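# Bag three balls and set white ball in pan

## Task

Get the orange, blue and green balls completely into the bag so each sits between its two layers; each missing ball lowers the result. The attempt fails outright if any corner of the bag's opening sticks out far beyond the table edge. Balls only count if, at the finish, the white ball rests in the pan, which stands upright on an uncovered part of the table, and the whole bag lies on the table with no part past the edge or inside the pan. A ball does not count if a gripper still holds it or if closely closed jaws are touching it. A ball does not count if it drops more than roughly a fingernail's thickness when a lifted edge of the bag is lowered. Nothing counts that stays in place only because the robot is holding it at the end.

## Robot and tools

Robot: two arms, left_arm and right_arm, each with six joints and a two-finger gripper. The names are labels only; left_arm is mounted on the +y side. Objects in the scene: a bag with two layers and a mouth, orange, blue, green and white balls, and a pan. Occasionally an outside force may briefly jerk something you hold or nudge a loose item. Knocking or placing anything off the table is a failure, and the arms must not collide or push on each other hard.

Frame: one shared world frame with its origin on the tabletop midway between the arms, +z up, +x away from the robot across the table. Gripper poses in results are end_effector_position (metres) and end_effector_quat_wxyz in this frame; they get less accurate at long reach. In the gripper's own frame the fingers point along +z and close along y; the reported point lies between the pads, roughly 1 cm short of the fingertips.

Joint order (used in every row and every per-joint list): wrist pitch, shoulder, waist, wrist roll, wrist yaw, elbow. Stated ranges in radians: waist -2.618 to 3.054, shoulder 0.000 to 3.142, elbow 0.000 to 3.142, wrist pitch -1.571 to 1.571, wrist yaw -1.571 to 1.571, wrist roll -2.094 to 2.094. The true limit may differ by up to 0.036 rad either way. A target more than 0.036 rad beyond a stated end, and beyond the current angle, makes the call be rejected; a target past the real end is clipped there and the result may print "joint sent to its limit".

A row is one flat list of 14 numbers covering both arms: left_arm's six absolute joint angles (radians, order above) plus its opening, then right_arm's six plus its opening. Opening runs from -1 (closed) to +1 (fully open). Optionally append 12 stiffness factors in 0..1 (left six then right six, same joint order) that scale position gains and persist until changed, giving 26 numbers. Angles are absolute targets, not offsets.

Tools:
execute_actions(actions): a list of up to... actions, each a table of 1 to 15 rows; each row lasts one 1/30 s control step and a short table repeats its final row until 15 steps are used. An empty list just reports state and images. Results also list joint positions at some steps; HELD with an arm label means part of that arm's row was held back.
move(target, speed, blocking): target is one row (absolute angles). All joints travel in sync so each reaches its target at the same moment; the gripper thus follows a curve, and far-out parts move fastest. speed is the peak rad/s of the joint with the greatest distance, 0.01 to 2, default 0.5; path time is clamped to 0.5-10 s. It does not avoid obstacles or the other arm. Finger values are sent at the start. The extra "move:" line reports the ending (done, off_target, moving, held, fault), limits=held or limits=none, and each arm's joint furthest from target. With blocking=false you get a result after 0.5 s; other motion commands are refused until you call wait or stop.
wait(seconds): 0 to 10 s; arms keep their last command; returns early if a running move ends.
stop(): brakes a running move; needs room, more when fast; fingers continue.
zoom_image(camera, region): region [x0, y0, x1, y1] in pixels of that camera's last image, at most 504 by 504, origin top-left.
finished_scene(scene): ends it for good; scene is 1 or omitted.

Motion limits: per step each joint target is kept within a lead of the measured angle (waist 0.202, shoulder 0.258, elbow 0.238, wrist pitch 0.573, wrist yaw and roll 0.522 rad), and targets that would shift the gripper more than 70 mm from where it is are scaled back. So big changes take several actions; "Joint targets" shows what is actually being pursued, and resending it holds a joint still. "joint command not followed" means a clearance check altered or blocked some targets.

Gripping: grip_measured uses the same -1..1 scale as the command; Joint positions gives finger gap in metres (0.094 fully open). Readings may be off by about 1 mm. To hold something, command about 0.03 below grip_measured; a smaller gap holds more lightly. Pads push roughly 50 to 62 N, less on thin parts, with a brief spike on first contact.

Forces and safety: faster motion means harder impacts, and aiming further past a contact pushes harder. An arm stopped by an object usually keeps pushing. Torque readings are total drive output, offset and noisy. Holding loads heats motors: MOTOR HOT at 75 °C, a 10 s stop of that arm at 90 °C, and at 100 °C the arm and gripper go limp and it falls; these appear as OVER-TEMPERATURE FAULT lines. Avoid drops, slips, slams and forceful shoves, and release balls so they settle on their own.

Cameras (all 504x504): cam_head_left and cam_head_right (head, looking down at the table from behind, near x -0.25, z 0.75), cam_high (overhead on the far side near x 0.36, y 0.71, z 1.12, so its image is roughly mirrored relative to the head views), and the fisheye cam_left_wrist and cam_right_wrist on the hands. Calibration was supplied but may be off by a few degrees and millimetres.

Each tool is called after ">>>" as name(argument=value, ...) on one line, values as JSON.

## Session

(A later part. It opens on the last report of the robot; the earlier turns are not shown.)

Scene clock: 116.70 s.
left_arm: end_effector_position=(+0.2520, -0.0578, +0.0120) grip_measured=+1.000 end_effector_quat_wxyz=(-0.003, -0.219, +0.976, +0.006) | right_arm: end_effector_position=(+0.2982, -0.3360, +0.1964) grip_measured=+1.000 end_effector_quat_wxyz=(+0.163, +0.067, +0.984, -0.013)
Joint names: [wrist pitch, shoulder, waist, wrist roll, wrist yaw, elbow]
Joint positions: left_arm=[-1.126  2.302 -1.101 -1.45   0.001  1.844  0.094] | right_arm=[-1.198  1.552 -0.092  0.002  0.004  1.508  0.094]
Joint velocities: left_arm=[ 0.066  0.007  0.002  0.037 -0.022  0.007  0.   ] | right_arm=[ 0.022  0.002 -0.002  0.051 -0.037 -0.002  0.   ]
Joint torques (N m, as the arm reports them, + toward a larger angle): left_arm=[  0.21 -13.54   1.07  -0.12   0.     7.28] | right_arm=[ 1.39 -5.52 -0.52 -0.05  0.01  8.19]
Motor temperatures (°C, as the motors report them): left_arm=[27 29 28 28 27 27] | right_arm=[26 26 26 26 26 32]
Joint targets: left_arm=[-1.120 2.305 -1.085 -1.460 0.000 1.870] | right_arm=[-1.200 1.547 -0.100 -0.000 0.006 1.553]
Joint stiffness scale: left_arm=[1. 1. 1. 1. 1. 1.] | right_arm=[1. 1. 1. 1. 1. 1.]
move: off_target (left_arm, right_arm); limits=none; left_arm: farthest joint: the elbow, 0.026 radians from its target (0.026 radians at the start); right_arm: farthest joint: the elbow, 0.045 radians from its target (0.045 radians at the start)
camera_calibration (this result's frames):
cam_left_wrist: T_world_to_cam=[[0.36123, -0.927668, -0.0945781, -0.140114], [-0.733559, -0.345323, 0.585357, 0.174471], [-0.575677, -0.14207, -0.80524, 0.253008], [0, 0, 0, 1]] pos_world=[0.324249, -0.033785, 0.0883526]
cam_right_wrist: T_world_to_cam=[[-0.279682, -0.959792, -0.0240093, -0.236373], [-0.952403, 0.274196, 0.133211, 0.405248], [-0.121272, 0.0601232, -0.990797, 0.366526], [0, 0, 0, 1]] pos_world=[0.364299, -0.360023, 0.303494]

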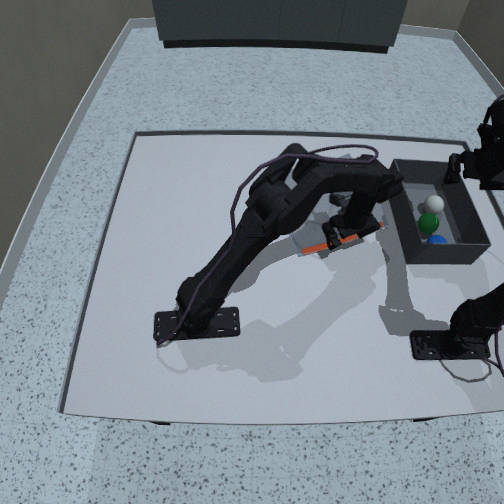

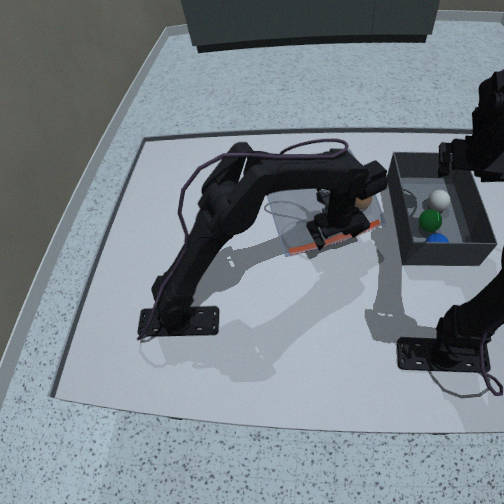

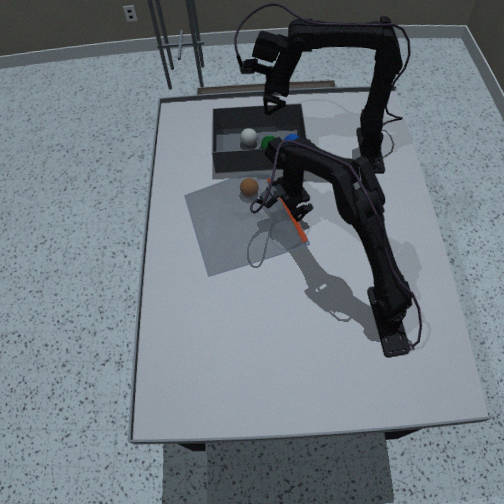

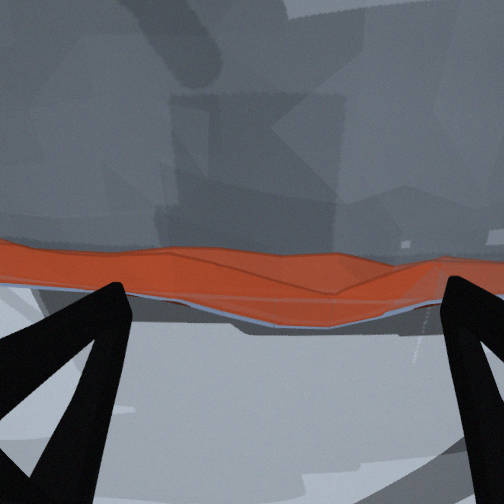

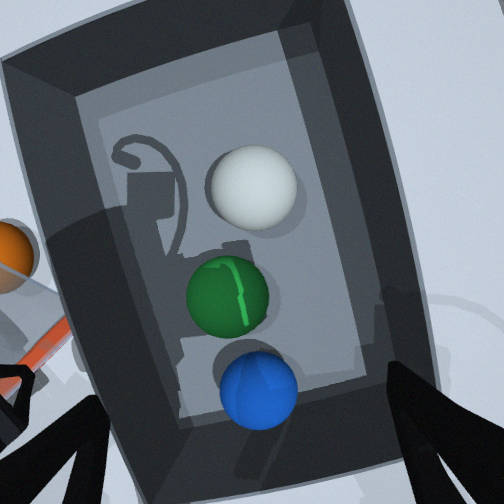

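>>> move(target=[-1.12,2.305,-1.065,-1.43,0.0,1.87,1, -1.2,1.547,-0.1,0,0.006,1.553,1], speed=0.05)

>>> move(target=[-1.10,2.325,-1.065,-1.43,0.0,1.87,1, -1.2,1.547,-0.1,0,0.006,1.553,1], speed=0.03)

Scene clock: 122.60 s.
left_arm: end_effector_position=(+0.2609, -0.0520, +0.0120) grip_measured=+1.000 end_effector_quat_wxyz=(-0.003, -0.226, +0.974, +0.006) | right_arm: end_effector_position=(+0.2982, -0.3360, +0.1964) grip_measured=+1.000 end_effector_quat_wxyz=(+0.163, +0.067, +0.984, -0.013)
Joint names: [wrist pitch, shoulder, waist, wrist roll, wrist yaw, elbow]
Joint positions: left_arm=[-1.126  2.302 -1.077 -1.44   0.001  1.844  0.094] | right_arm=[-1.198  1.552 -0.092  0.002  0.004  1.508  0.094]
Joint velocities: left_arm=[-0.007 -0.012 -0.002 -0.007  0.051  0.007  0.   ] | right_arm=[-0.051 -0.002 -0.017  0.037 -0.007 -0.017  0.   ]
Joint torques (N m, as the arm reports them, + toward a larger angle): left_arm=[  0.22 -13.56   0.81   0.1    0.01   7.34] | right_arm=[ 1.39 -5.51 -0.53 -0.05  0.01  8.18]
Motor temperatures (°C, as the motors report them): left_arm=[27 30 28 28 27 27] | right_arm=[26 27 26 26 26 32]
Joint targets: left_arm=[-1.120 2.305 -1.065 -1.430 0.000 1.870] | right_arm=[-1.200 1.547 -0.100 0.000 0.006 1.553]
Joint stiffness scale: left_arm=[1. 1. 1. 1. 1. 1.] | right_arm=[1. 1. 1. 1. 1. 1.]
move: off_target (left_arm, right_arm); limits=none; left_arm: farthest joint: the elbow, 0.026 radians from its target (0.026 radians at the start); right_arm: farthest joint: the elbow, 0.045 radians from its target (0.045 radians at the start)
camera_calibration (this result's frames):
cam_left_wrist: T_world_to_cam=[[0.3739, -0.922646, -0.0944629, -0.140998], [-0.728494, -0.355194, 0.585776, 0.181188], [-0.574017, -0.150206, -0.804949, 0.258115], [0, 0, 0, 1]] pos_world=[0.332876, -0.0269639, 0.0883143]
cam_right_wrist: T_world_to_cam=[[-0.279682, -0.959792, -0.0240093, -0.236373], [-0.952403, 0.274196, 0.133211, 0.405248], [-0.121272, 0.0601232, -0.990797, 0.366526], [0, 0, 0, 1]] pos_world=[0.364299, -0.360023, 0.303494]

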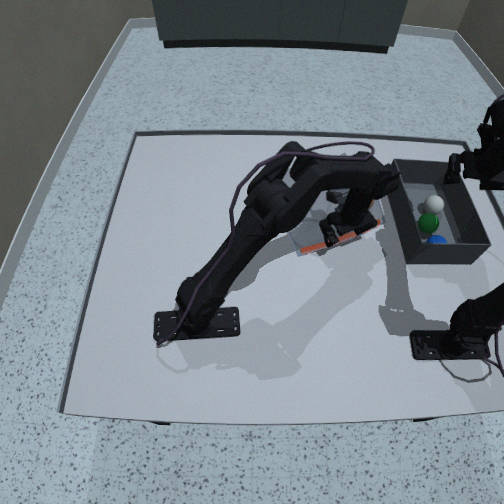

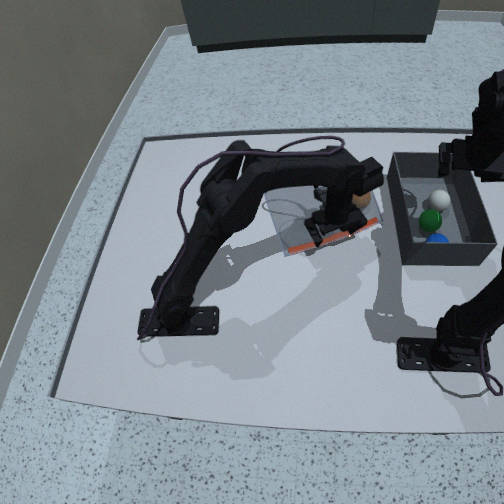

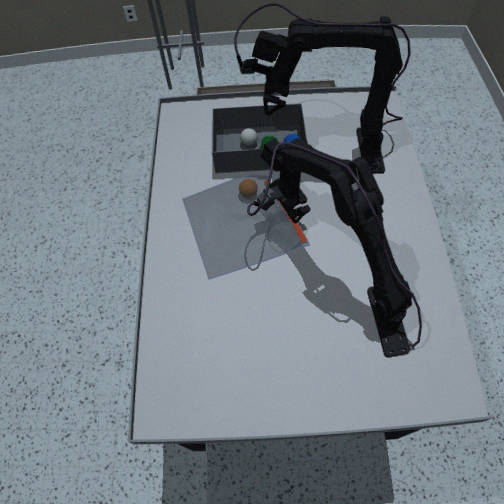

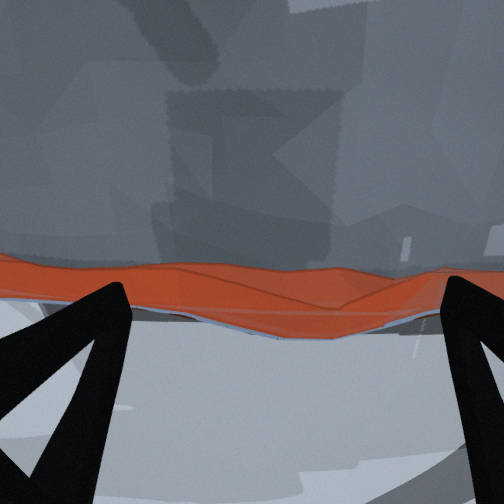

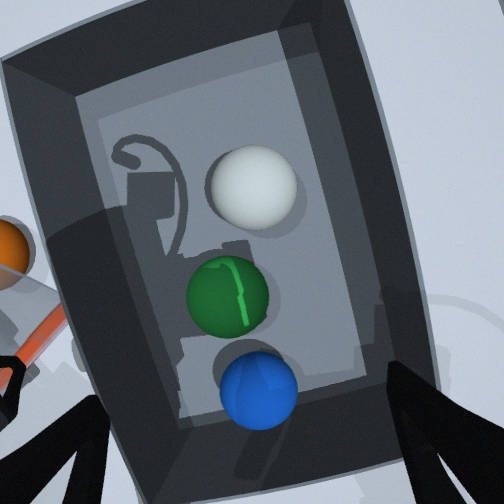

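Scene clock: 124.33 s.
left_arm: end_effector_position=(+0.2616, -0.0531, +0.0098) grip_measured=+1.000 end_effector_quat_wxyz=(-0.003, -0.226, +0.974, +0.005) | right_arm: end_effector_position=(+0.2982, -0.3360, +0.1964) grip_measured=+1.000 end_effector_quat_wxyz=(+0.163, +0.067, +0.984, -0.013)
Joint names: [wrist pitch, shoulder, waist, wrist roll, wrist yaw, elbow]
Joint positions: left_arm=[-1.118  2.308 -1.077 -1.439  0.002  1.844  0.094] | right_arm=[-1.198  1.552 -0.092  0.002  0.004  1.508  0.094]
Joint velocities: left_arm=[ 0.037 -0.002  0.007  0.022 -0.051  0.007  0.   ] | right_arm=[-0.007  0.012  0.007  0.007 -0.007 -0.007  0.   ]
Joint torques (N m, as the arm reports them, + toward a larger angle): left_arm=[  0.35 -12.27   0.79   0.09   0.01   7.33] | right_arm=[ 1.39 -5.52 -0.53 -0.05  0.01  8.19]
Motor temperatures (°C, as the motors report them): left_arm=[27 30 28 28 27 27] | right_arm=[26 27 26 26 26 32]
Joint targets: left_arm=[-1.100 2.325 -1.065 -1.430 -0.000 1.870] | right_arm=[-1.200 1.547 -0.100 -0.000 0.006 1.553]
Joint stiffness scale: left_arm=[1. 1. 1. 1. 1. 1.] | right_arm=[1. 1. 1. 1. 1. 1.]
move: off_target (left_arm, right_arm); limits=none; left_arm: farthest joint: the elbow, 0.026 radians from its target (0.026 radians at the start); right_arm: farthest joint: the elbow, 0.045 radians from its target (0.045 radians at the start)
camera_calibration (this result's frames):
cam_left_wrist: T_world_to_cam=[[0.373641, -0.922985, -0.0921527, -0.142486], [-0.729182, -0.353677, 0.585838, 0.182864], [-0.573312, -0.151697, -0.805172, 0.256246], [0, 0, 0, 1]] pos_world=[0.333488, -0.0279664, 0.0860628]
cam_right_wrist: T_world_to_cam=[[-0.279682, -0.959792, -0.0240093, -0.236373], [-0.952403, 0.274196, 0.133211, 0.405248], [-0.121272, 0.0601232, -0.990797, 0.366526], [0, 0, 0, 1]] pos_world=[0.364299, -0.360023, 0.303494]

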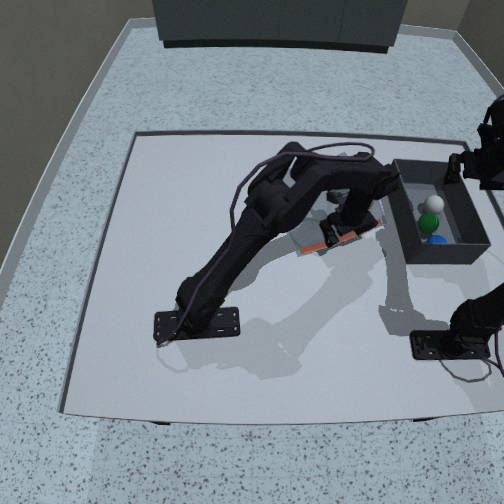

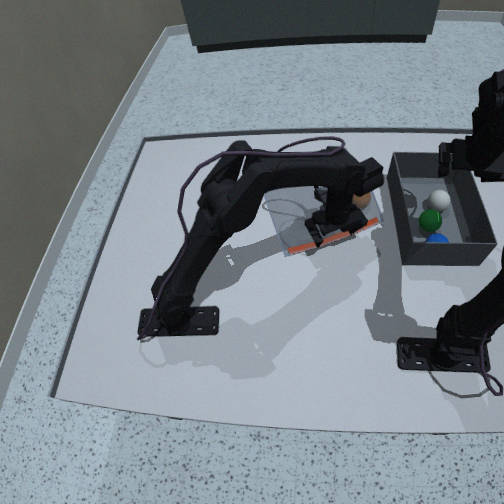

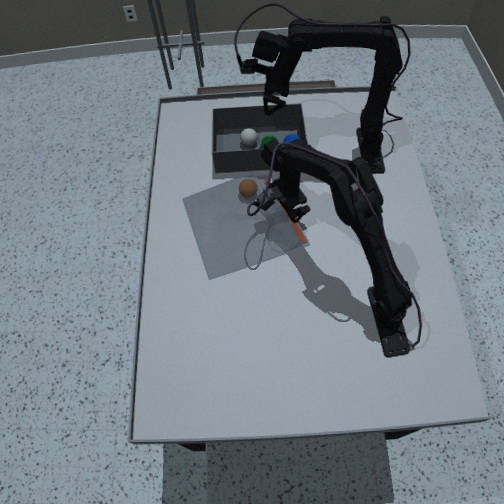

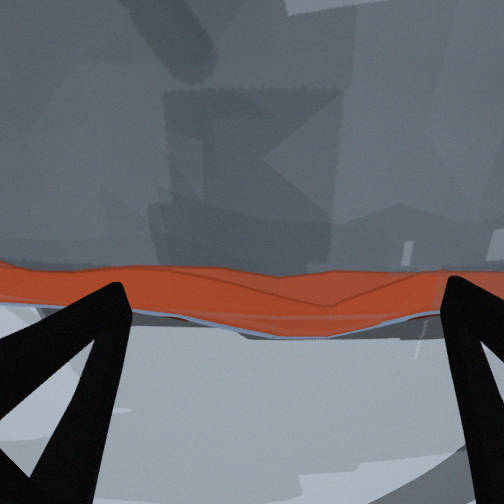

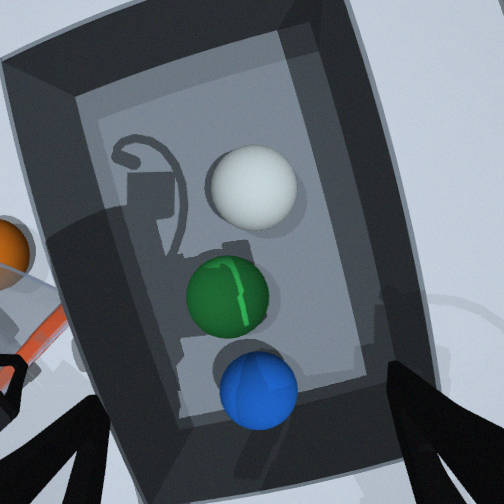

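In contact. Close partially.

>>> execute_actions(actions=[[[-1.10,2.325,-1.065,-1.43,0.0,1.87,0.8, -1.2,1.547,-0.1,0,0.006,1.553,1]],[[-1.10,2.325,-1.065,-1.43,0.0,1.87,0.6, -1.2,1.547,-0.1,0,0.006,1.553,1]],[[-1.10,2.325,-1.065,-1.43,0.0,1.87,0.4, -1.2,1.547,-0.1,0,0.006,1.553,1]]])

Scene clock: 129.53 s.
left_arm: end_effector_position=(+0.2635, -0.0562, +0.0100) grip_measured=+0.403 end_effector_quat_wxyz=(-0.001, -0.225, +0.974, -0.001) | right_arm: end_effector_position=(+0.2982, -0.3360, +0.1964) grip_measured=+1.000 end_effector_quat_wxyz=(+0.163, +0.067, +0.984, -0.013)
Joint names: [wrist pitch, shoulder, waist, wrist roll, wrist yaw, elbow]
Joint positions: left_arm=[-1.109  2.31  -1.077 -1.439  0.002  1.85   0.066] | right_arm=[-1.198  1.552 -0.092  0.002  0.004  1.508  0.094]
Joint velocities: left_arm=[-0.022 -0.002 -0.027 -0.066  0.007 -0.012  0.001] | right_arm=[-0.066  0.002 -0.002 -0.095  0.022  0.002  0.   ]
Joint torques (N m, as the arm reports them, + toward a larger angle): left_arm=[  0.27 -12.5    0.77   0.09   0.     6.89] | right_arm=[ 1.39 -5.52 -0.53 -0.05  0.01  8.19]
Motor temperatures (°C, as the motors report them): left_arm=[27 30 28 28 27 27] | right_arm=[26 27 26 26 26 32]
Joint targets: left_arm=[-1.100 2.325 -1.065 -1.430 -0.000 1.870] | right_arm=[-1.200 1.547 -0.100 0.000 0.006 1.553]
Joint stiffness scale: left_arm=[1. 1. 1. 1. 1. 1.] | right_arm=[1. 1. 1. 1. 1. 1.]
Step readings (joint positions; steps 1 to 15: 1st action; 16 to 30: 2nd action; 31 to 45: 3rd action):
0: left_arm=[-1.118 2.308 -1.077 -1.439 0.002 1.844] | right_arm=[-1.198 1.552 -0.092 0.002 0.004 1.508]
1: left_arm=[-1.117 2.308 -1.077 -1.439 0.002 1.844] | right_arm=[-1.198 1.552 -0.092 0.002 0.004 1.508]
2: left_arm=[-1.115 2.309 -1.077 -1.439 0.002 1.846] | right_arm=[-1.198 1.552 -0.092 0.002 0.004 1.508]
4: left_arm=[-1.115 2.310 -1.077 -1.439 0.002 1.849] | right_arm=[-1.198 1.552 -0.092 0.002 0.004 1.508]
8: left_arm=[-1.115 2.310 -1.077 -1.439 0.002 1.850] | right_arm=[-1.198 1.552 -0.092 0.002 0.004 1.508]
15: left_arm=[-1.115 2.310 -1.077 -1.439 0.002 1.850] | right_arm=[-1.198 1.552 -0.092 0.002 0.004 1.508]
16: left_arm=[-1.115 2.310 -1.077 -1.439 0.002 1.850] | right_arm=[-1.198 1.552 -0.092 0.002 0.004 1.508]
17: left_arm=[-1.115 2.310 -1.077 -1.439 0.002 1.850] | right_arm=[-1.198 1.552 -0.092 0.002 0.004 1.508]
19: left_arm=[-1.113 2.310 -1.077 -1.439 0.002 1.850] | right_arm=[-1.198 1.552 -0.092 0.002 0.004 1.508]
23: left_arm=[-1.113 2.310 -1.077 -1.439 0.002 1.850] | right_arm=[-1.198 1.552 -0.092 0.002 0.004 1.508]
30: left_arm=[-1.113 2.310 -1.077 -1.439 0.002 1.850] | right_arm=[-1.198 1.552 -0.092 0.002 0.004 1.508]
31: left_arm=[-1.113 2.310 -1.077 -1.439 0.002 1.850] | right_arm=[-1.198 1.552 -0.092 0.002 0.004 1.508]
32: left_arm=[-1.110 2.310 -1.077 -1.439 0.002 1.850] | right_arm=[-1.198 1.552 -0.092 0.002 0.004 1.508]
34: left_arm=[-1.109 2.310 -1.077 -1.439 0.002 1.850] | right_arm=[-1.198 1.552 -0.092 0.002 0.004 1.508]
38: left_arm=[-1.109 2.310 -1.077 -1.439 0.002 1.850] | right_arm=[-1.198 1.552 -0.092 0.002 0.004 1.508]
45: Joint positions above
camera_calibration (this result's frames):
cam_left_wrist: T_world_to_cam=[[0.373476, -0.924138, -0.0805335, -0.146156], [-0.733096, -0.347232, 0.584808, 0.184458], [-0.568407, -0.159373, -0.807164, 0.255407], [0, 0, 0, 1]] pos_world=[0.334986, -0.0303132, 0.0865118]
cam_right_wrist: T_world_to_cam=[[-0.279682, -0.959792, -0.0240093, -0.236373], [-0.952403, 0.274196, 0.133211, 0.405248], [-0.121272, 0.0601232, -0.990797, 0.366526], [0, 0, 0, 1]] pos_world=[0.364299, -0.360023, 0.303494]

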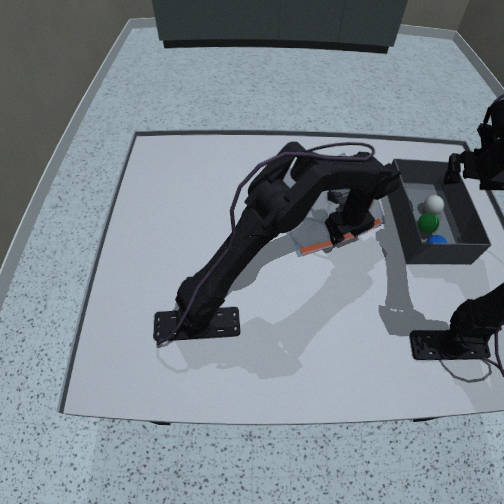

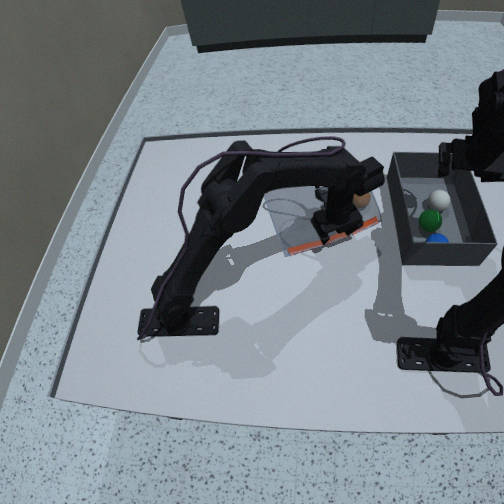

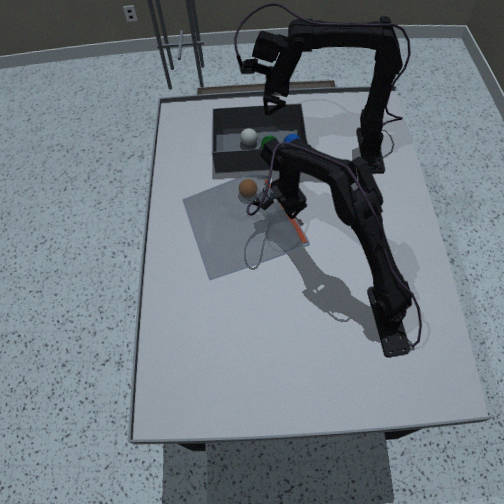

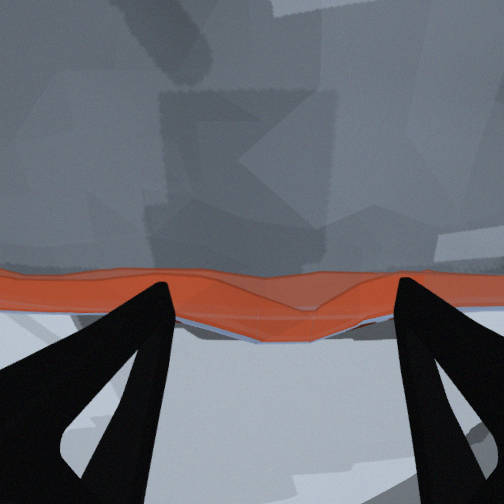

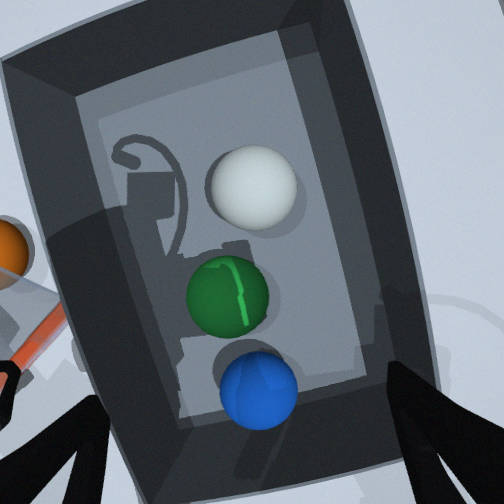

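>>> execute_actions(actions=[[[-1.10,2.33,-1.065,-1.43,0.0,1.87,0.2, -1.2,1.547,-0.1,0,0.006,1.553,1]],[[-1.10,2.33,-1.065,-1.43,0.0,1.87,0.0, -1.2,1.547,-0.1,0,0.006,1.553,1]],[[-1.10,2.33,-1.065,-1.43,0.0,1.87,-0.2, -1.2,1.547,-0.1,0,0.006,1.553,1]]])

Scene clock: 133.93 s.
left_arm: end_effector_position=(+0.2635, -0.0561, +0.0097) grip_measured=-0.197 end_effector_quat_wxyz=(-0.001, -0.225, +0.974, -0.000) | right_arm: end_effector_position=(+0.2982, -0.3360, +0.1964) grip_measured=+1.000 end_effector_quat_wxyz=(+0.163, +0.067, +0.984, -0.013)
Joint names: [wrist pitch, shoulder, waist, wrist roll, wrist yaw, elbow]
Joint positions: left_arm=[-1.109  2.311 -1.077 -1.439  0.002  1.85   0.038] | right_arm=[-1.198  1.552 -0.092  0.002  0.004  1.508  0.094]
Joint velocities: left_arm=[ 0.022  0.002 -0.007 -0.007 -0.066  0.002 -0.001] | right_arm=[ 0.022  0.012 -0.002  0.007  0.066  0.002  0.   ]
Joint torques (N m, as the arm reports them, + toward a larger angle): left_arm=[  0.27 -12.14   0.76   0.09  -0.01   6.93] | right_arm=[ 1.38 -5.51 -0.53 -0.05  0.01  8.18]
Motor temperatures (°C, as the motors report them): left_arm=[27 30 28 28 27 27] | right_arm=[26 27 26 26 26 32]
Joint targets: left_arm=[-1.100 2.330 -1.065 -1.430 0.000 1.870] | right_arm=[-1.200 1.547 -0.100 0.000 0.006 1.553]
Joint stiffness scale: left_arm=[1. 1. 1. 1. 1. 1.] | right_arm=[1. 1. 1. 1. 1. 1.]
Step readings (joint positions; steps 1 to 15: 1st action; 16 to 30: 2nd action; 31 to 45: 3rd action):
0: left_arm=[-1.109 2.310 -1.077 -1.439 0.002 1.850] | right_arm=[-1.198 1.552 -0.092 0.002 0.004 1.508]
1: left_arm=[-1.109 2.310 -1.077 -1.439 0.002 1.850] | right_arm=[-1.198 1.552 -0.092 0.002 0.004 1.508]
2: left_arm=[-1.109 2.310 -1.077 -1.439 0.002 1.850] | right_arm=[-1.198 1.552 -0.092 0.002 0.004 1.508]
4: left_arm=[-1.109 2.311 -1.077 -1.439 0.002 1.850] | right_arm=[-1.198 1.552 -0.092 0.002 0.004 1.508]
8: left_arm=[-1.109 2.311 -1.077 -1.439 0.002 1.850] | right_arm=[-1.198 1.552 -0.092 0.002 0.004 1.508]
15: left_arm=[-1.109 2.311 -1.077 -1.439 0.002 1.850] | right_arm=[-1.198 1.552 -0.092 0.002 0.004 1.508]
16: left_arm=[-1.109 2.311 -1.077 -1.439 0.002 1.850] | right_arm=[-1.198 1.552 -0.092 0.002 0.004 1.508]
17: left_arm=[-1.109 2.311 -1.077 -1.439 0.002 1.850] | right_arm=[-1.198 1.552 -0.092 0.002 0.004 1.508]
19: left_arm=[-1.109 2.311 -1.077 -1.439 0.002 1.850] | right_arm=[-1.198 1.552 -0.092 0.002 0.004 1.508]
23: left_arm=[-1.109 2.311 -1.077 -1.439 0.002 1.850] | right_arm=[-1.198 1.552 -0.092 0.002 0.004 1.508]
30: left_arm=[-1.109 2.311 -1.077 -1.439 0.002 1.850] | right_arm=[-1.198 1.552 -0.092 0.002 0.004 1.508]
31: left_arm=[-1.109 2.311 -1.077 -1.439 0.002 1.850] | right_arm=[-1.198 1.552 -0.092 0.002 0.004 1.508]
32: left_arm=[-1.109 2.311 -1.077 -1.439 0.002 1.850] | right_arm=[-1.198 1.552 -0.092 0.002 0.004 1.508]
34: left_arm=[-1.109 2.311 -1.077 -1.439 0.002 1.850] | right_arm=[-1.198 1.552 -0.092 0.002 0.004 1.508]
38: left_arm=[-1.109 2.311 -1.077 -1.439 0.002 1.850] | right_arm=[-1.198 1.552 -0.092 0.002 0.004 1.508]
45: Joint positions above
camera_calibration (this result's frames):
cam_left_wrist: T_world_to_cam=[[0.373441, -0.924086, -0.0812783, -0.146081], [-0.732848, -0.347603, 0.584898, 0.184551], [-0.568748, -0.15886, -0.807025, 0.255248], [0, 0, 0, 1]] pos_world=[0.334972, -0.0302926, 0.0861745]
cam_right_wrist: T_world_to_cam=[[-0.279682, -0.959792, -0.0240093, -0.236373], [-0.952403, 0.274196, 0.133211, 0.405248], [-0.121272, 0.0601232, -0.990797, 0.366526], [0, 0, 0, 1]] pos_world=[0.364299, -0.360023, 0.303494]

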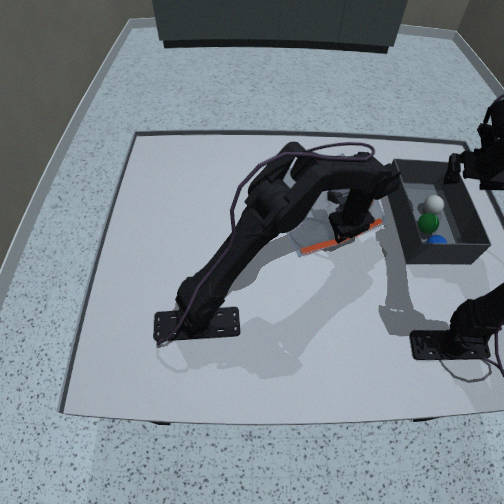

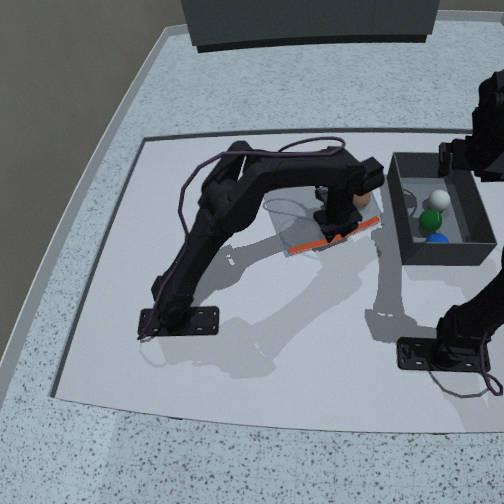

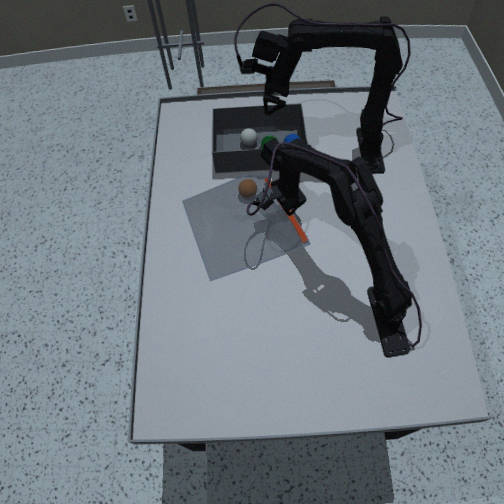

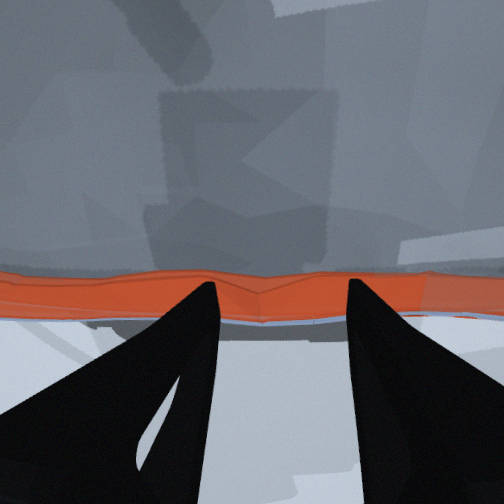

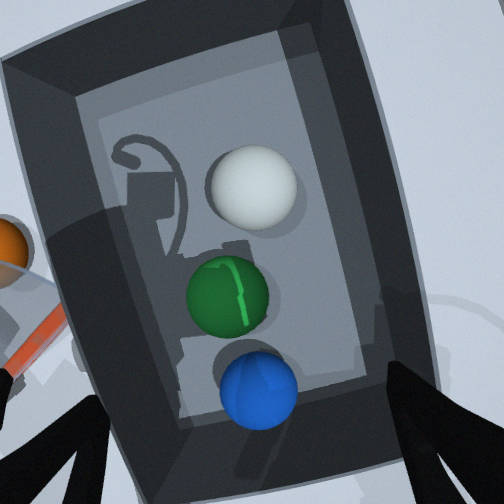

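>>> execute_actions(actions=[[[-1.10,2.29,-1.065,-1.43,0.0,1.87,-0.2, -1.2,1.547,-0.1,0,0.006,1.553,1]],[[-1.10,2.28,-1.065,-1.43,0.0,1.87,1, -1.2,1.547,-0.1,0,0.006,1.553,1]],[[-1.10,2.31,-1.065,-1.43,0.0,1.87,1, -1.2,1.547,-0.1,0,0.006,1.553,1]],[[-1.10,2.34,-1.065,-1.43,0.0,1.85,1, -1.2,1.547,-0.1,0,0.006,1.553,1]],[[-1.10,2.37,-1.065,-1.43,0.0,1.83,1, -1.2,1.547,-0.1,0,0.006,1.553,1]]])

Scene clock: 142.33 s.
left_arm: end_effector_position=(+0.2634, -0.0560, +0.0082) grip_measured=+1.000 end_effector_quat_wxyz=(-0.002, -0.225, +0.974, +0.001) | right_arm: end_effector_position=(+0.2982, -0.3360, +0.1964) grip_measured=+1.000 end_effector_quat_wxyz=(+0.163, +0.067, +0.984, -0.013)
Joint names: [wrist pitch, shoulder, waist, wrist roll, wrist yaw, elbow]
Joint positions: left_arm=[-1.109  2.315 -1.077 -1.438  0.002  1.851  0.094] | right_arm=[-1.198  1.552 -0.092  0.002  0.004  1.508  0.094]
Joint velocities: left_arm=[-0.051  0.017 -0.002 -0.066 -0.007 -0.017  0.   ] | right_arm=[ 0.007 -0.012  0.002 -0.081  0.037  0.002  0.   ]
Joint torques (N m, as the arm reports them, + toward a larger angle): left_arm=[ 0.27 -8.81  0.78  0.07  0.    3.76] | right_arm=[ 1.39 -5.52 -0.53 -0.05  0.01  8.19]
Motor temperatures (°C, as the motors report them): left_arm=[27 30 28 28 27 27] | right_arm=[26 27 26 26 26 32]
Joint targets: left_arm=[-1.100 2.370 -1.065 -1.430 0.000 1.830] | right_arm=[-1.200 1.547 -0.100 -0.000 0.006 1.553]
Joint stiffness scale: left_arm=[1. 1. 1. 1. 1. 1.] | right_arm=[1. 1. 1. 1. 1. 1.]
Step readings (joint positions; steps 1 to 15: 1st action; 16 to 30: 2nd action; 31 to 45: 3rd action; 46 to 60: 4th action; 61 to 75: 5th action):
0: left_arm=[-1.109 2.311 -1.077 -1.439 0.002 1.850] | right_arm=[-1.198 1.552 -0.092 0.002 0.004 1.508]
1: left_arm=[-1.109 2.310 -1.077 -1.439 0.002 1.850] | right_arm=[-1.198 1.552 -0.092 0.002 0.004 1.508]
2: left_arm=[-1.109 2.309 -1.077 -1.439 0.002 1.850] | right_arm=[-1.198 1.552 -0.092 0.002 0.004 1.508]
4: left_arm=[-1.109 2.309 -1.077 -1.439 0.002 1.850] | right_arm=[-1.198 1.552 -0.092 0.002 0.004 1.508]
8: left_arm=[-1.109 2.309 -1.077 -1.439 0.002 1.850] | right_arm=[-1.198 1.552 -0.092 0.002 0.004 1.508]
15: left_arm=[-1.109 2.309 -1.077 -1.439 0.002 1.850] | right_arm=[-1.198 1.552 -0.092 0.002 0.004 1.508]
16: left_arm=[-1.109 2.308 -1.077 -1.438 0.002 1.850] | right_arm=[-1.198 1.552 -0.092 0.002 0.004 1.508]
17: left_arm=[-1.109 2.307 -1.077 -1.438 0.002 1.850] | right_arm=[-1.198 1.552 -0.092 0.002 0.004 1.508]
19: left_arm=[-1.109 2.305 -1.077 -1.438 0.002 1.850] | right_arm=[-1.198 1.552 -0.092 0.002 0.004 1.508]
23: left_arm=[-1.109 2.302 -1.077 -1.438 0.002 1.850] | right_arm=[-1.198 1.552 -0.092 0.002 0.004 1.508]
30: left_arm=[-1.109 2.302 -1.077 -1.438 0.002 1.850] | right_arm=[-1.198 1.552 -0.092 0.002 0.004 1.508]
31: left_arm=[-1.109 2.302 -1.077 -1.438 0.002 1.850] | right_arm=[-1.198 1.552 -0.092 0.002 0.004 1.508]
32: left_arm=[-1.109 2.302 -1.077 -1.438 0.002 1.850] | right_arm=[-1.198 1.552 -0.092 0.002 0.004 1.508]
34: left_arm=[-1.109 2.302 -1.077 -1.438 0.002 1.850] | right_arm=[-1.198 1.552 -0.092 0.002 0.004 1.508]
38: left_arm=[-1.109 2.302 -1.077 -1.438 0.002 1.850] | right_arm=[-1.198 1.552 -0.092 0.002 0.004 1.508]
45: left_arm=[-1.109 2.302 -1.077 -1.438 0.002 1.850] | right_arm=[-1.198 1.552 -0.092 0.002 0.004 1.508]
46: left_arm=[-1.109 2.305 -1.077 -1.438 0.002 1.850] | right_arm=[-1.198 1.552 -0.092 0.002 0.004 1.508]
47: left_arm=[-1.107 2.309 -1.077 -1.438 0.002 1.850] | right_arm=[-1.198 1.552 -0.092 0.002 0.004 1.508]
49: left_arm=[-1.109 2.313 -1.077 -1.438 0.002 1.851] | right_arm=[-1.198 1.552 -0.092 0.002 0.004 1.508]
53: left_arm=[-1.109 2.313 -1.077 -1.438 0.002 1.851] | right_arm=[-1.198 1.552 -0.092 0.002 0.004 1.508]
60: left_arm=[-1.109 2.313 -1.077 -1.438 0.002 1.851] | right_arm=[-1.198 1.552 -0.092 0.002 0.004 1.508]
61: left_arm=[-1.109 2.315 -1.077 -1.438 0.002 1.851] | right_arm=[-1.198 1.552 -0.092 0.002 0.004 1.508]
62: left_arm=[-1.109 2.315 -1.077 -1.438 0.002 1.851] | right_arm=[-1.198 1.552 -0.092 0.002 0.004 1.508]
64: left_arm=[-1.109 2.315 -1.077 -1.438 0.002 1.851] | right_arm=[-1.198 1.552 -0.092 0.002 0.004 1.508]
68: left_arm=[-1.109 2.315 -1.077 -1.438 0.002 1.851] | right_arm=[-1.198 1.552 -0.092 0.002 0.004 1.508]
75: Joint positions above
camera_calibration (this result's frames):
cam_left_wrist: T_world_to_cam=[[0.372949, -0.924018, -0.0842562, -0.145935], [-0.731992, -0.34881, 0.585251, 0.185118], [-0.570172, -0.156594, -0.806463, 0.254516], [0, 0, 0, 1]] pos_world=[0.335049, -0.0304202, 0.0846208]
cam_right_wrist: T_world_to_cam=[[-0.279682, -0.959792, -0.0240093, -0.236373], [-0.952403, 0.274196, 0.133211, 0.405248], [-0.121272, 0.0601232, -0.990797, 0.366526], [0, 0, 0, 1]] pos_world=[0.364299, -0.360023, 0.303494]

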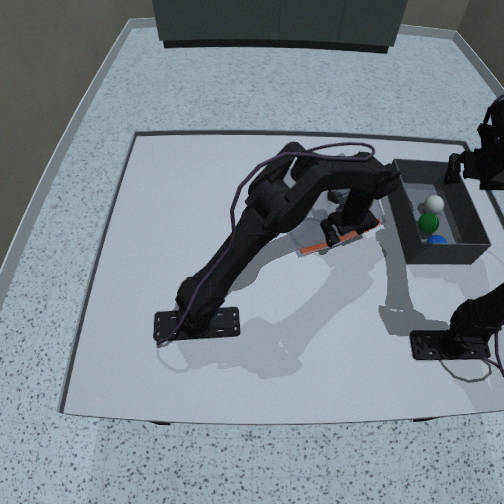

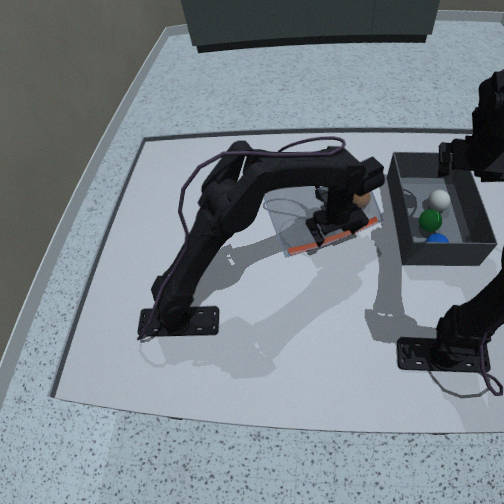

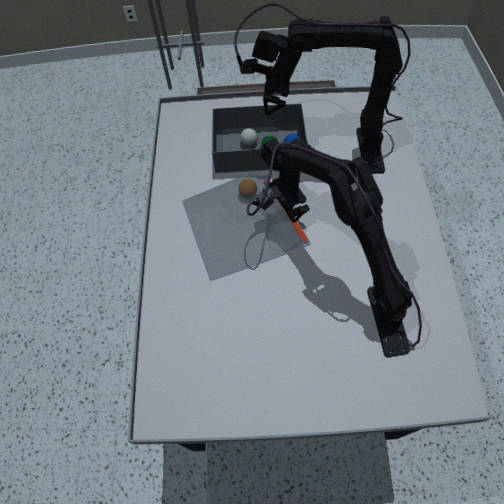

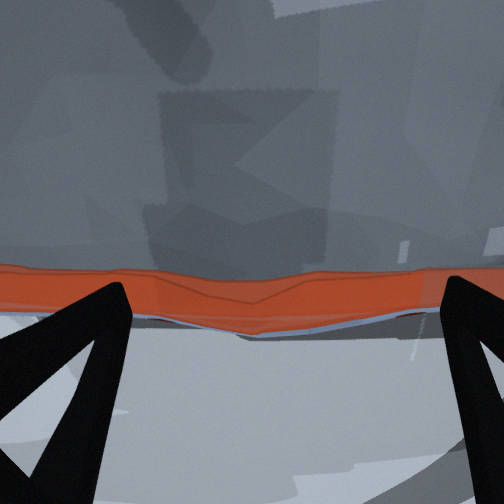

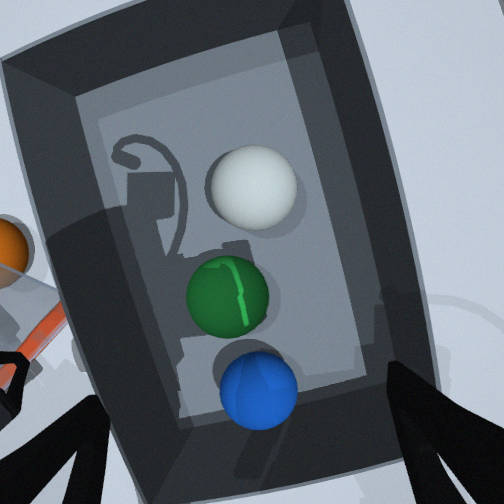

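Close slowly with the firmer press.

>>> execute_actions(actions=[[[-1.10,2.37,-1.065,-1.43,0.0,1.83,0.95, -1.2,1.547,-0.1,0,0.006,1.553,1],[-1.10,2.37,-1.065,-1.43,0.0,1.83,0.93, -1.2,1.547,-0.1,0,0.006,1.553,1],[-1.10,2.37,-1.065,-1.43,0.0,1.83,0.91, -1.2,1.547,-0.1,0,0.006,1.553,1],[-1.10,2.37,-1.065,-1.43,0.0,1.83,0.89, -1.2,1.547,-0.1,0,0.006,1.553,1],[-1.10,2.37,-1.065,-1.43,0.0,1.83,0.87, -1.2,1.547,-0.1,0,0.006,1.553,1],[-1.10,2.37,-1.065,-1.43,0.0,1.83,0.85, -1.2,1.547,-0.1,0,0.006,1.553,1],[-1.10,2.37,-1.065,-1.43,0.0,1.83,0.83, -1.2,1.547,-0.1,0,0.006,1.553,1],[-1.10,2.37,-1.065,-1.43,0.0,1.83,0.81, -1.2,1.547,-0.1,0,0.006,1.553,1],[-1.10,2.37,-1.065,-1.43,0.0,1.83,0.79, -1.2,1.547,-0.1,0,0.006,1.553,1],[-1.10,2.37,-1.065,-1.43,0.0,1.83,0.77, -1.2,1.547,-0.1,0,0.006,1.553,1],[-1.10,2.37,-1.065,-1.43,0.0,1.83,0.75, -1.2,1.547,-0.1,0,0.006,1.553,1],[-1.10,2.37,-1.065,-1.43,0.0,1.83,0.73, -1.2,1.547,-0.1,0,0.006,1.553,1],[-1.10,2.37,-1.065,-1.43,0.0,1.83,0.71, -1.2,1.547,-0.1,0,0.006,1.553,1],[-1.10,2.37,-1.065,-1.43,0.0,1.83,0.69, -1.2,1.547,-0.1,0,0.006,1.553,1],[-1.10,2.37,-1.065,-1.43,0.0,1.83,0.67, -1.2,1.547,-0.1,0,0.006,1.553,1]],[[-1.10,2.37,-1.065,-1.43,0.0,1.83,0.65, -1.2,1.547,-0.1,0,0.006,1.553,1]]])

Scene clock: 152.77 s.
left_arm: end_effector_position=(+0.2628, -0.0550, +0.0082) grip_measured=+0.653 end_effector_quat_wxyz=(-0.002, -0.225, +0.974, +0.003) | right_arm: end_effector_position=(+0.2982, -0.3360, +0.1964) grip_measured=+1.000 end_effector_quat_wxyz=(+0.163, +0.067, +0.984, -0.013)
Joint names: [wrist pitch, shoulder, waist, wrist roll, wrist yaw, elbow]
Joint positions: left_arm=[-1.114  2.315 -1.077 -1.438  0.002  1.851  0.078] | right_arm=[-1.198  1.552 -0.092  0.002  0.004  1.508  0.094]
Joint velocities: left_arm=[-0.037  0.017 -0.002 -0.022 -0.007 -0.022 -0.   ] | right_arm=[-0.007 -0.017  0.017 -0.066  0.081 -0.002  0.   ]
Joint torques (N m, as the arm reports them, + toward a larger angle): left_arm=[ 0.32 -8.87  0.75  0.08 -0.01  3.76] | right_arm=[ 1.39 -5.52 -0.53 -0.05  0.01  8.18]
Motor temperatures (°C, as the motors report them): left_arm=[27 29 28 28 27 26] | right_arm=[26 27 26 26 26 32]
Joint targets: left_arm=[-1.100 2.370 -1.065 -1.430 -0.000 1.830] | right_arm=[-1.200 1.547 -0.100 -0.000 0.006 1.553]
Joint stiffness scale: left_arm=[1. 1. 1. 1. 1. 1.] | right_arm=[1. 1. 1. 1. 1. 1.]
Step readings (joint positions; steps 1 to 15: 1st action; 16 to 30: 2nd action):
0: left_arm=[-1.109 2.315 -1.077 -1.438 0.002 1.851] | right_arm=[-1.198 1.552 -0.092 0.002 0.004 1.508]
1: left_arm=[-1.111 2.315 -1.077 -1.438 0.002 1.851] | right_arm=[-1.198 1.552 -0.092 0.002 0.004 1.508]
2: left_arm=[-1.113 2.315 -1.077 -1.438 0.002 1.851] | right_arm=[-1.198 1.552 -0.092 0.002 0.004 1.508]
4: left_arm=[-1.114 2.315 -1.077 -1.438 0.002 1.851] | right_arm=[-1.198 1.552 -0.092 0.002 0.004 1.508]
8: left_arm=[-1.114 2.315 -1.077 -1.438 0.002 1.851] | right_arm=[-1.198 1.552 -0.092 0.002 0.004 1.508]
15: left_arm=[-1.114 2.315 -1.077 -1.438 0.002 1.851] | right_arm=[-1.198 1.552 -0.092 0.002 0.004 1.508]
16: left_arm=[-1.114 2.315 -1.077 -1.438 0.002 1.851] | right_arm=[-1.198 1.552 -0.092 0.002 0.004 1.508]
17: left_arm=[-1.114 2.315 -1.077 -1.438 0.002 1.851] | right_arm=[-1.198 1.552 -0.092 0.002 0.004 1.508]
19: left_arm=[-1.114 2.315 -1.077 -1.438 0.002 1.851] | right_arm=[-1.198 1.552 -0.092 0.002 0.004 1.508]
23: left_arm=[-1.114 2.315 -1.077 -1.438 0.002 1.851] | right_arm=[-1.198 1.552 -0.092 0.002 0.004 1.508]
30: Joint positions above
camera_calibration (this result's frames):
cam_left_wrist: T_world_to_cam=[[0.372711, -0.92366, -0.0890948, -0.144609], [-0.730384, -0.351228, 0.585814, 0.184411], [-0.572386, -0.153266, -0.805533, 0.25505], [0, 0, 0, 1]] pos_world=[0.334576, -0.029709, 0.0845366]
cam_right_wrist: T_world_to_cam=[[-0.279682, -0.959792, -0.0240093, -0.236373], [-0.952403, 0.274196, 0.133211, 0.405248], [-0.121272, 0.0601232, -0.990797, 0.366526], [0, 0, 0, 1]] pos_world=[0.364299, -0.360023, 0.303494]

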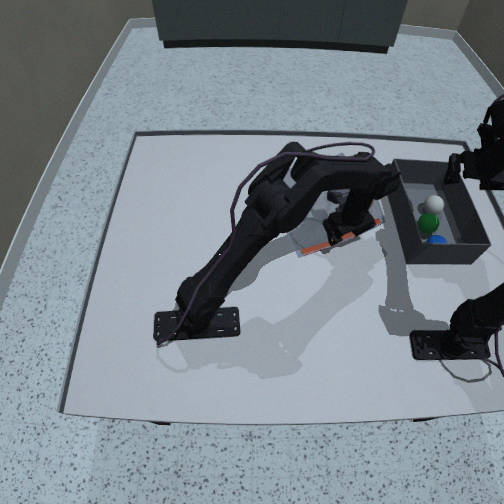

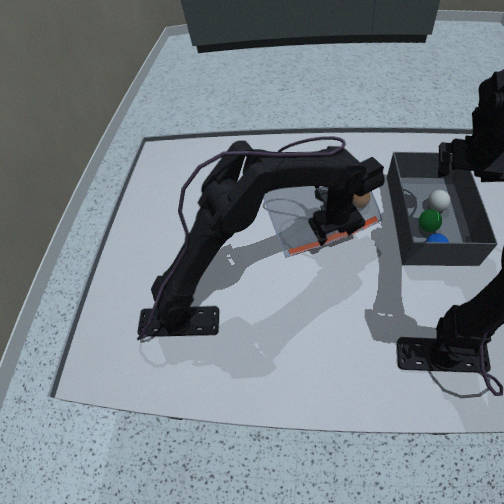

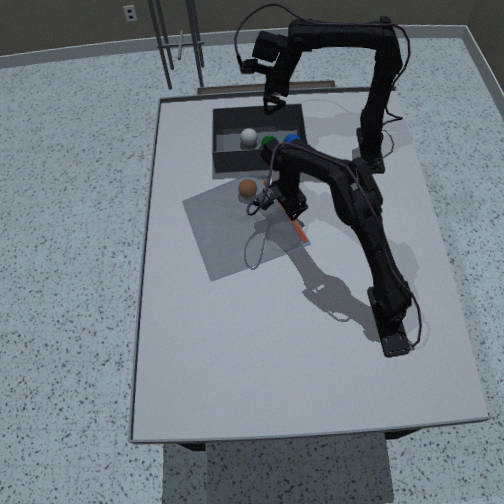

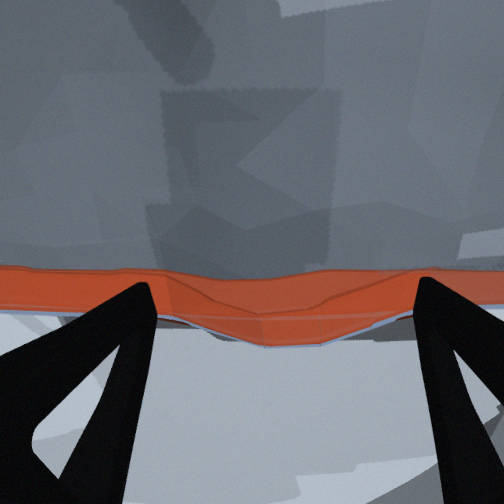

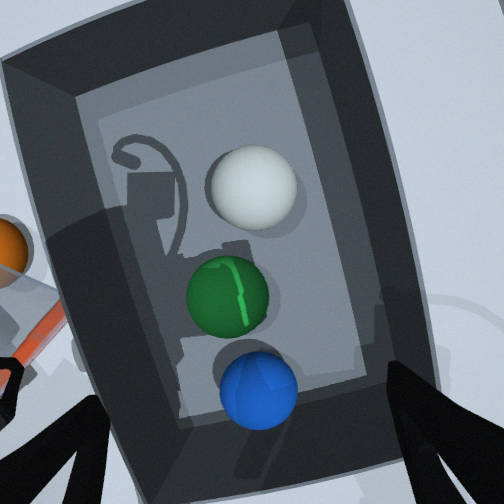

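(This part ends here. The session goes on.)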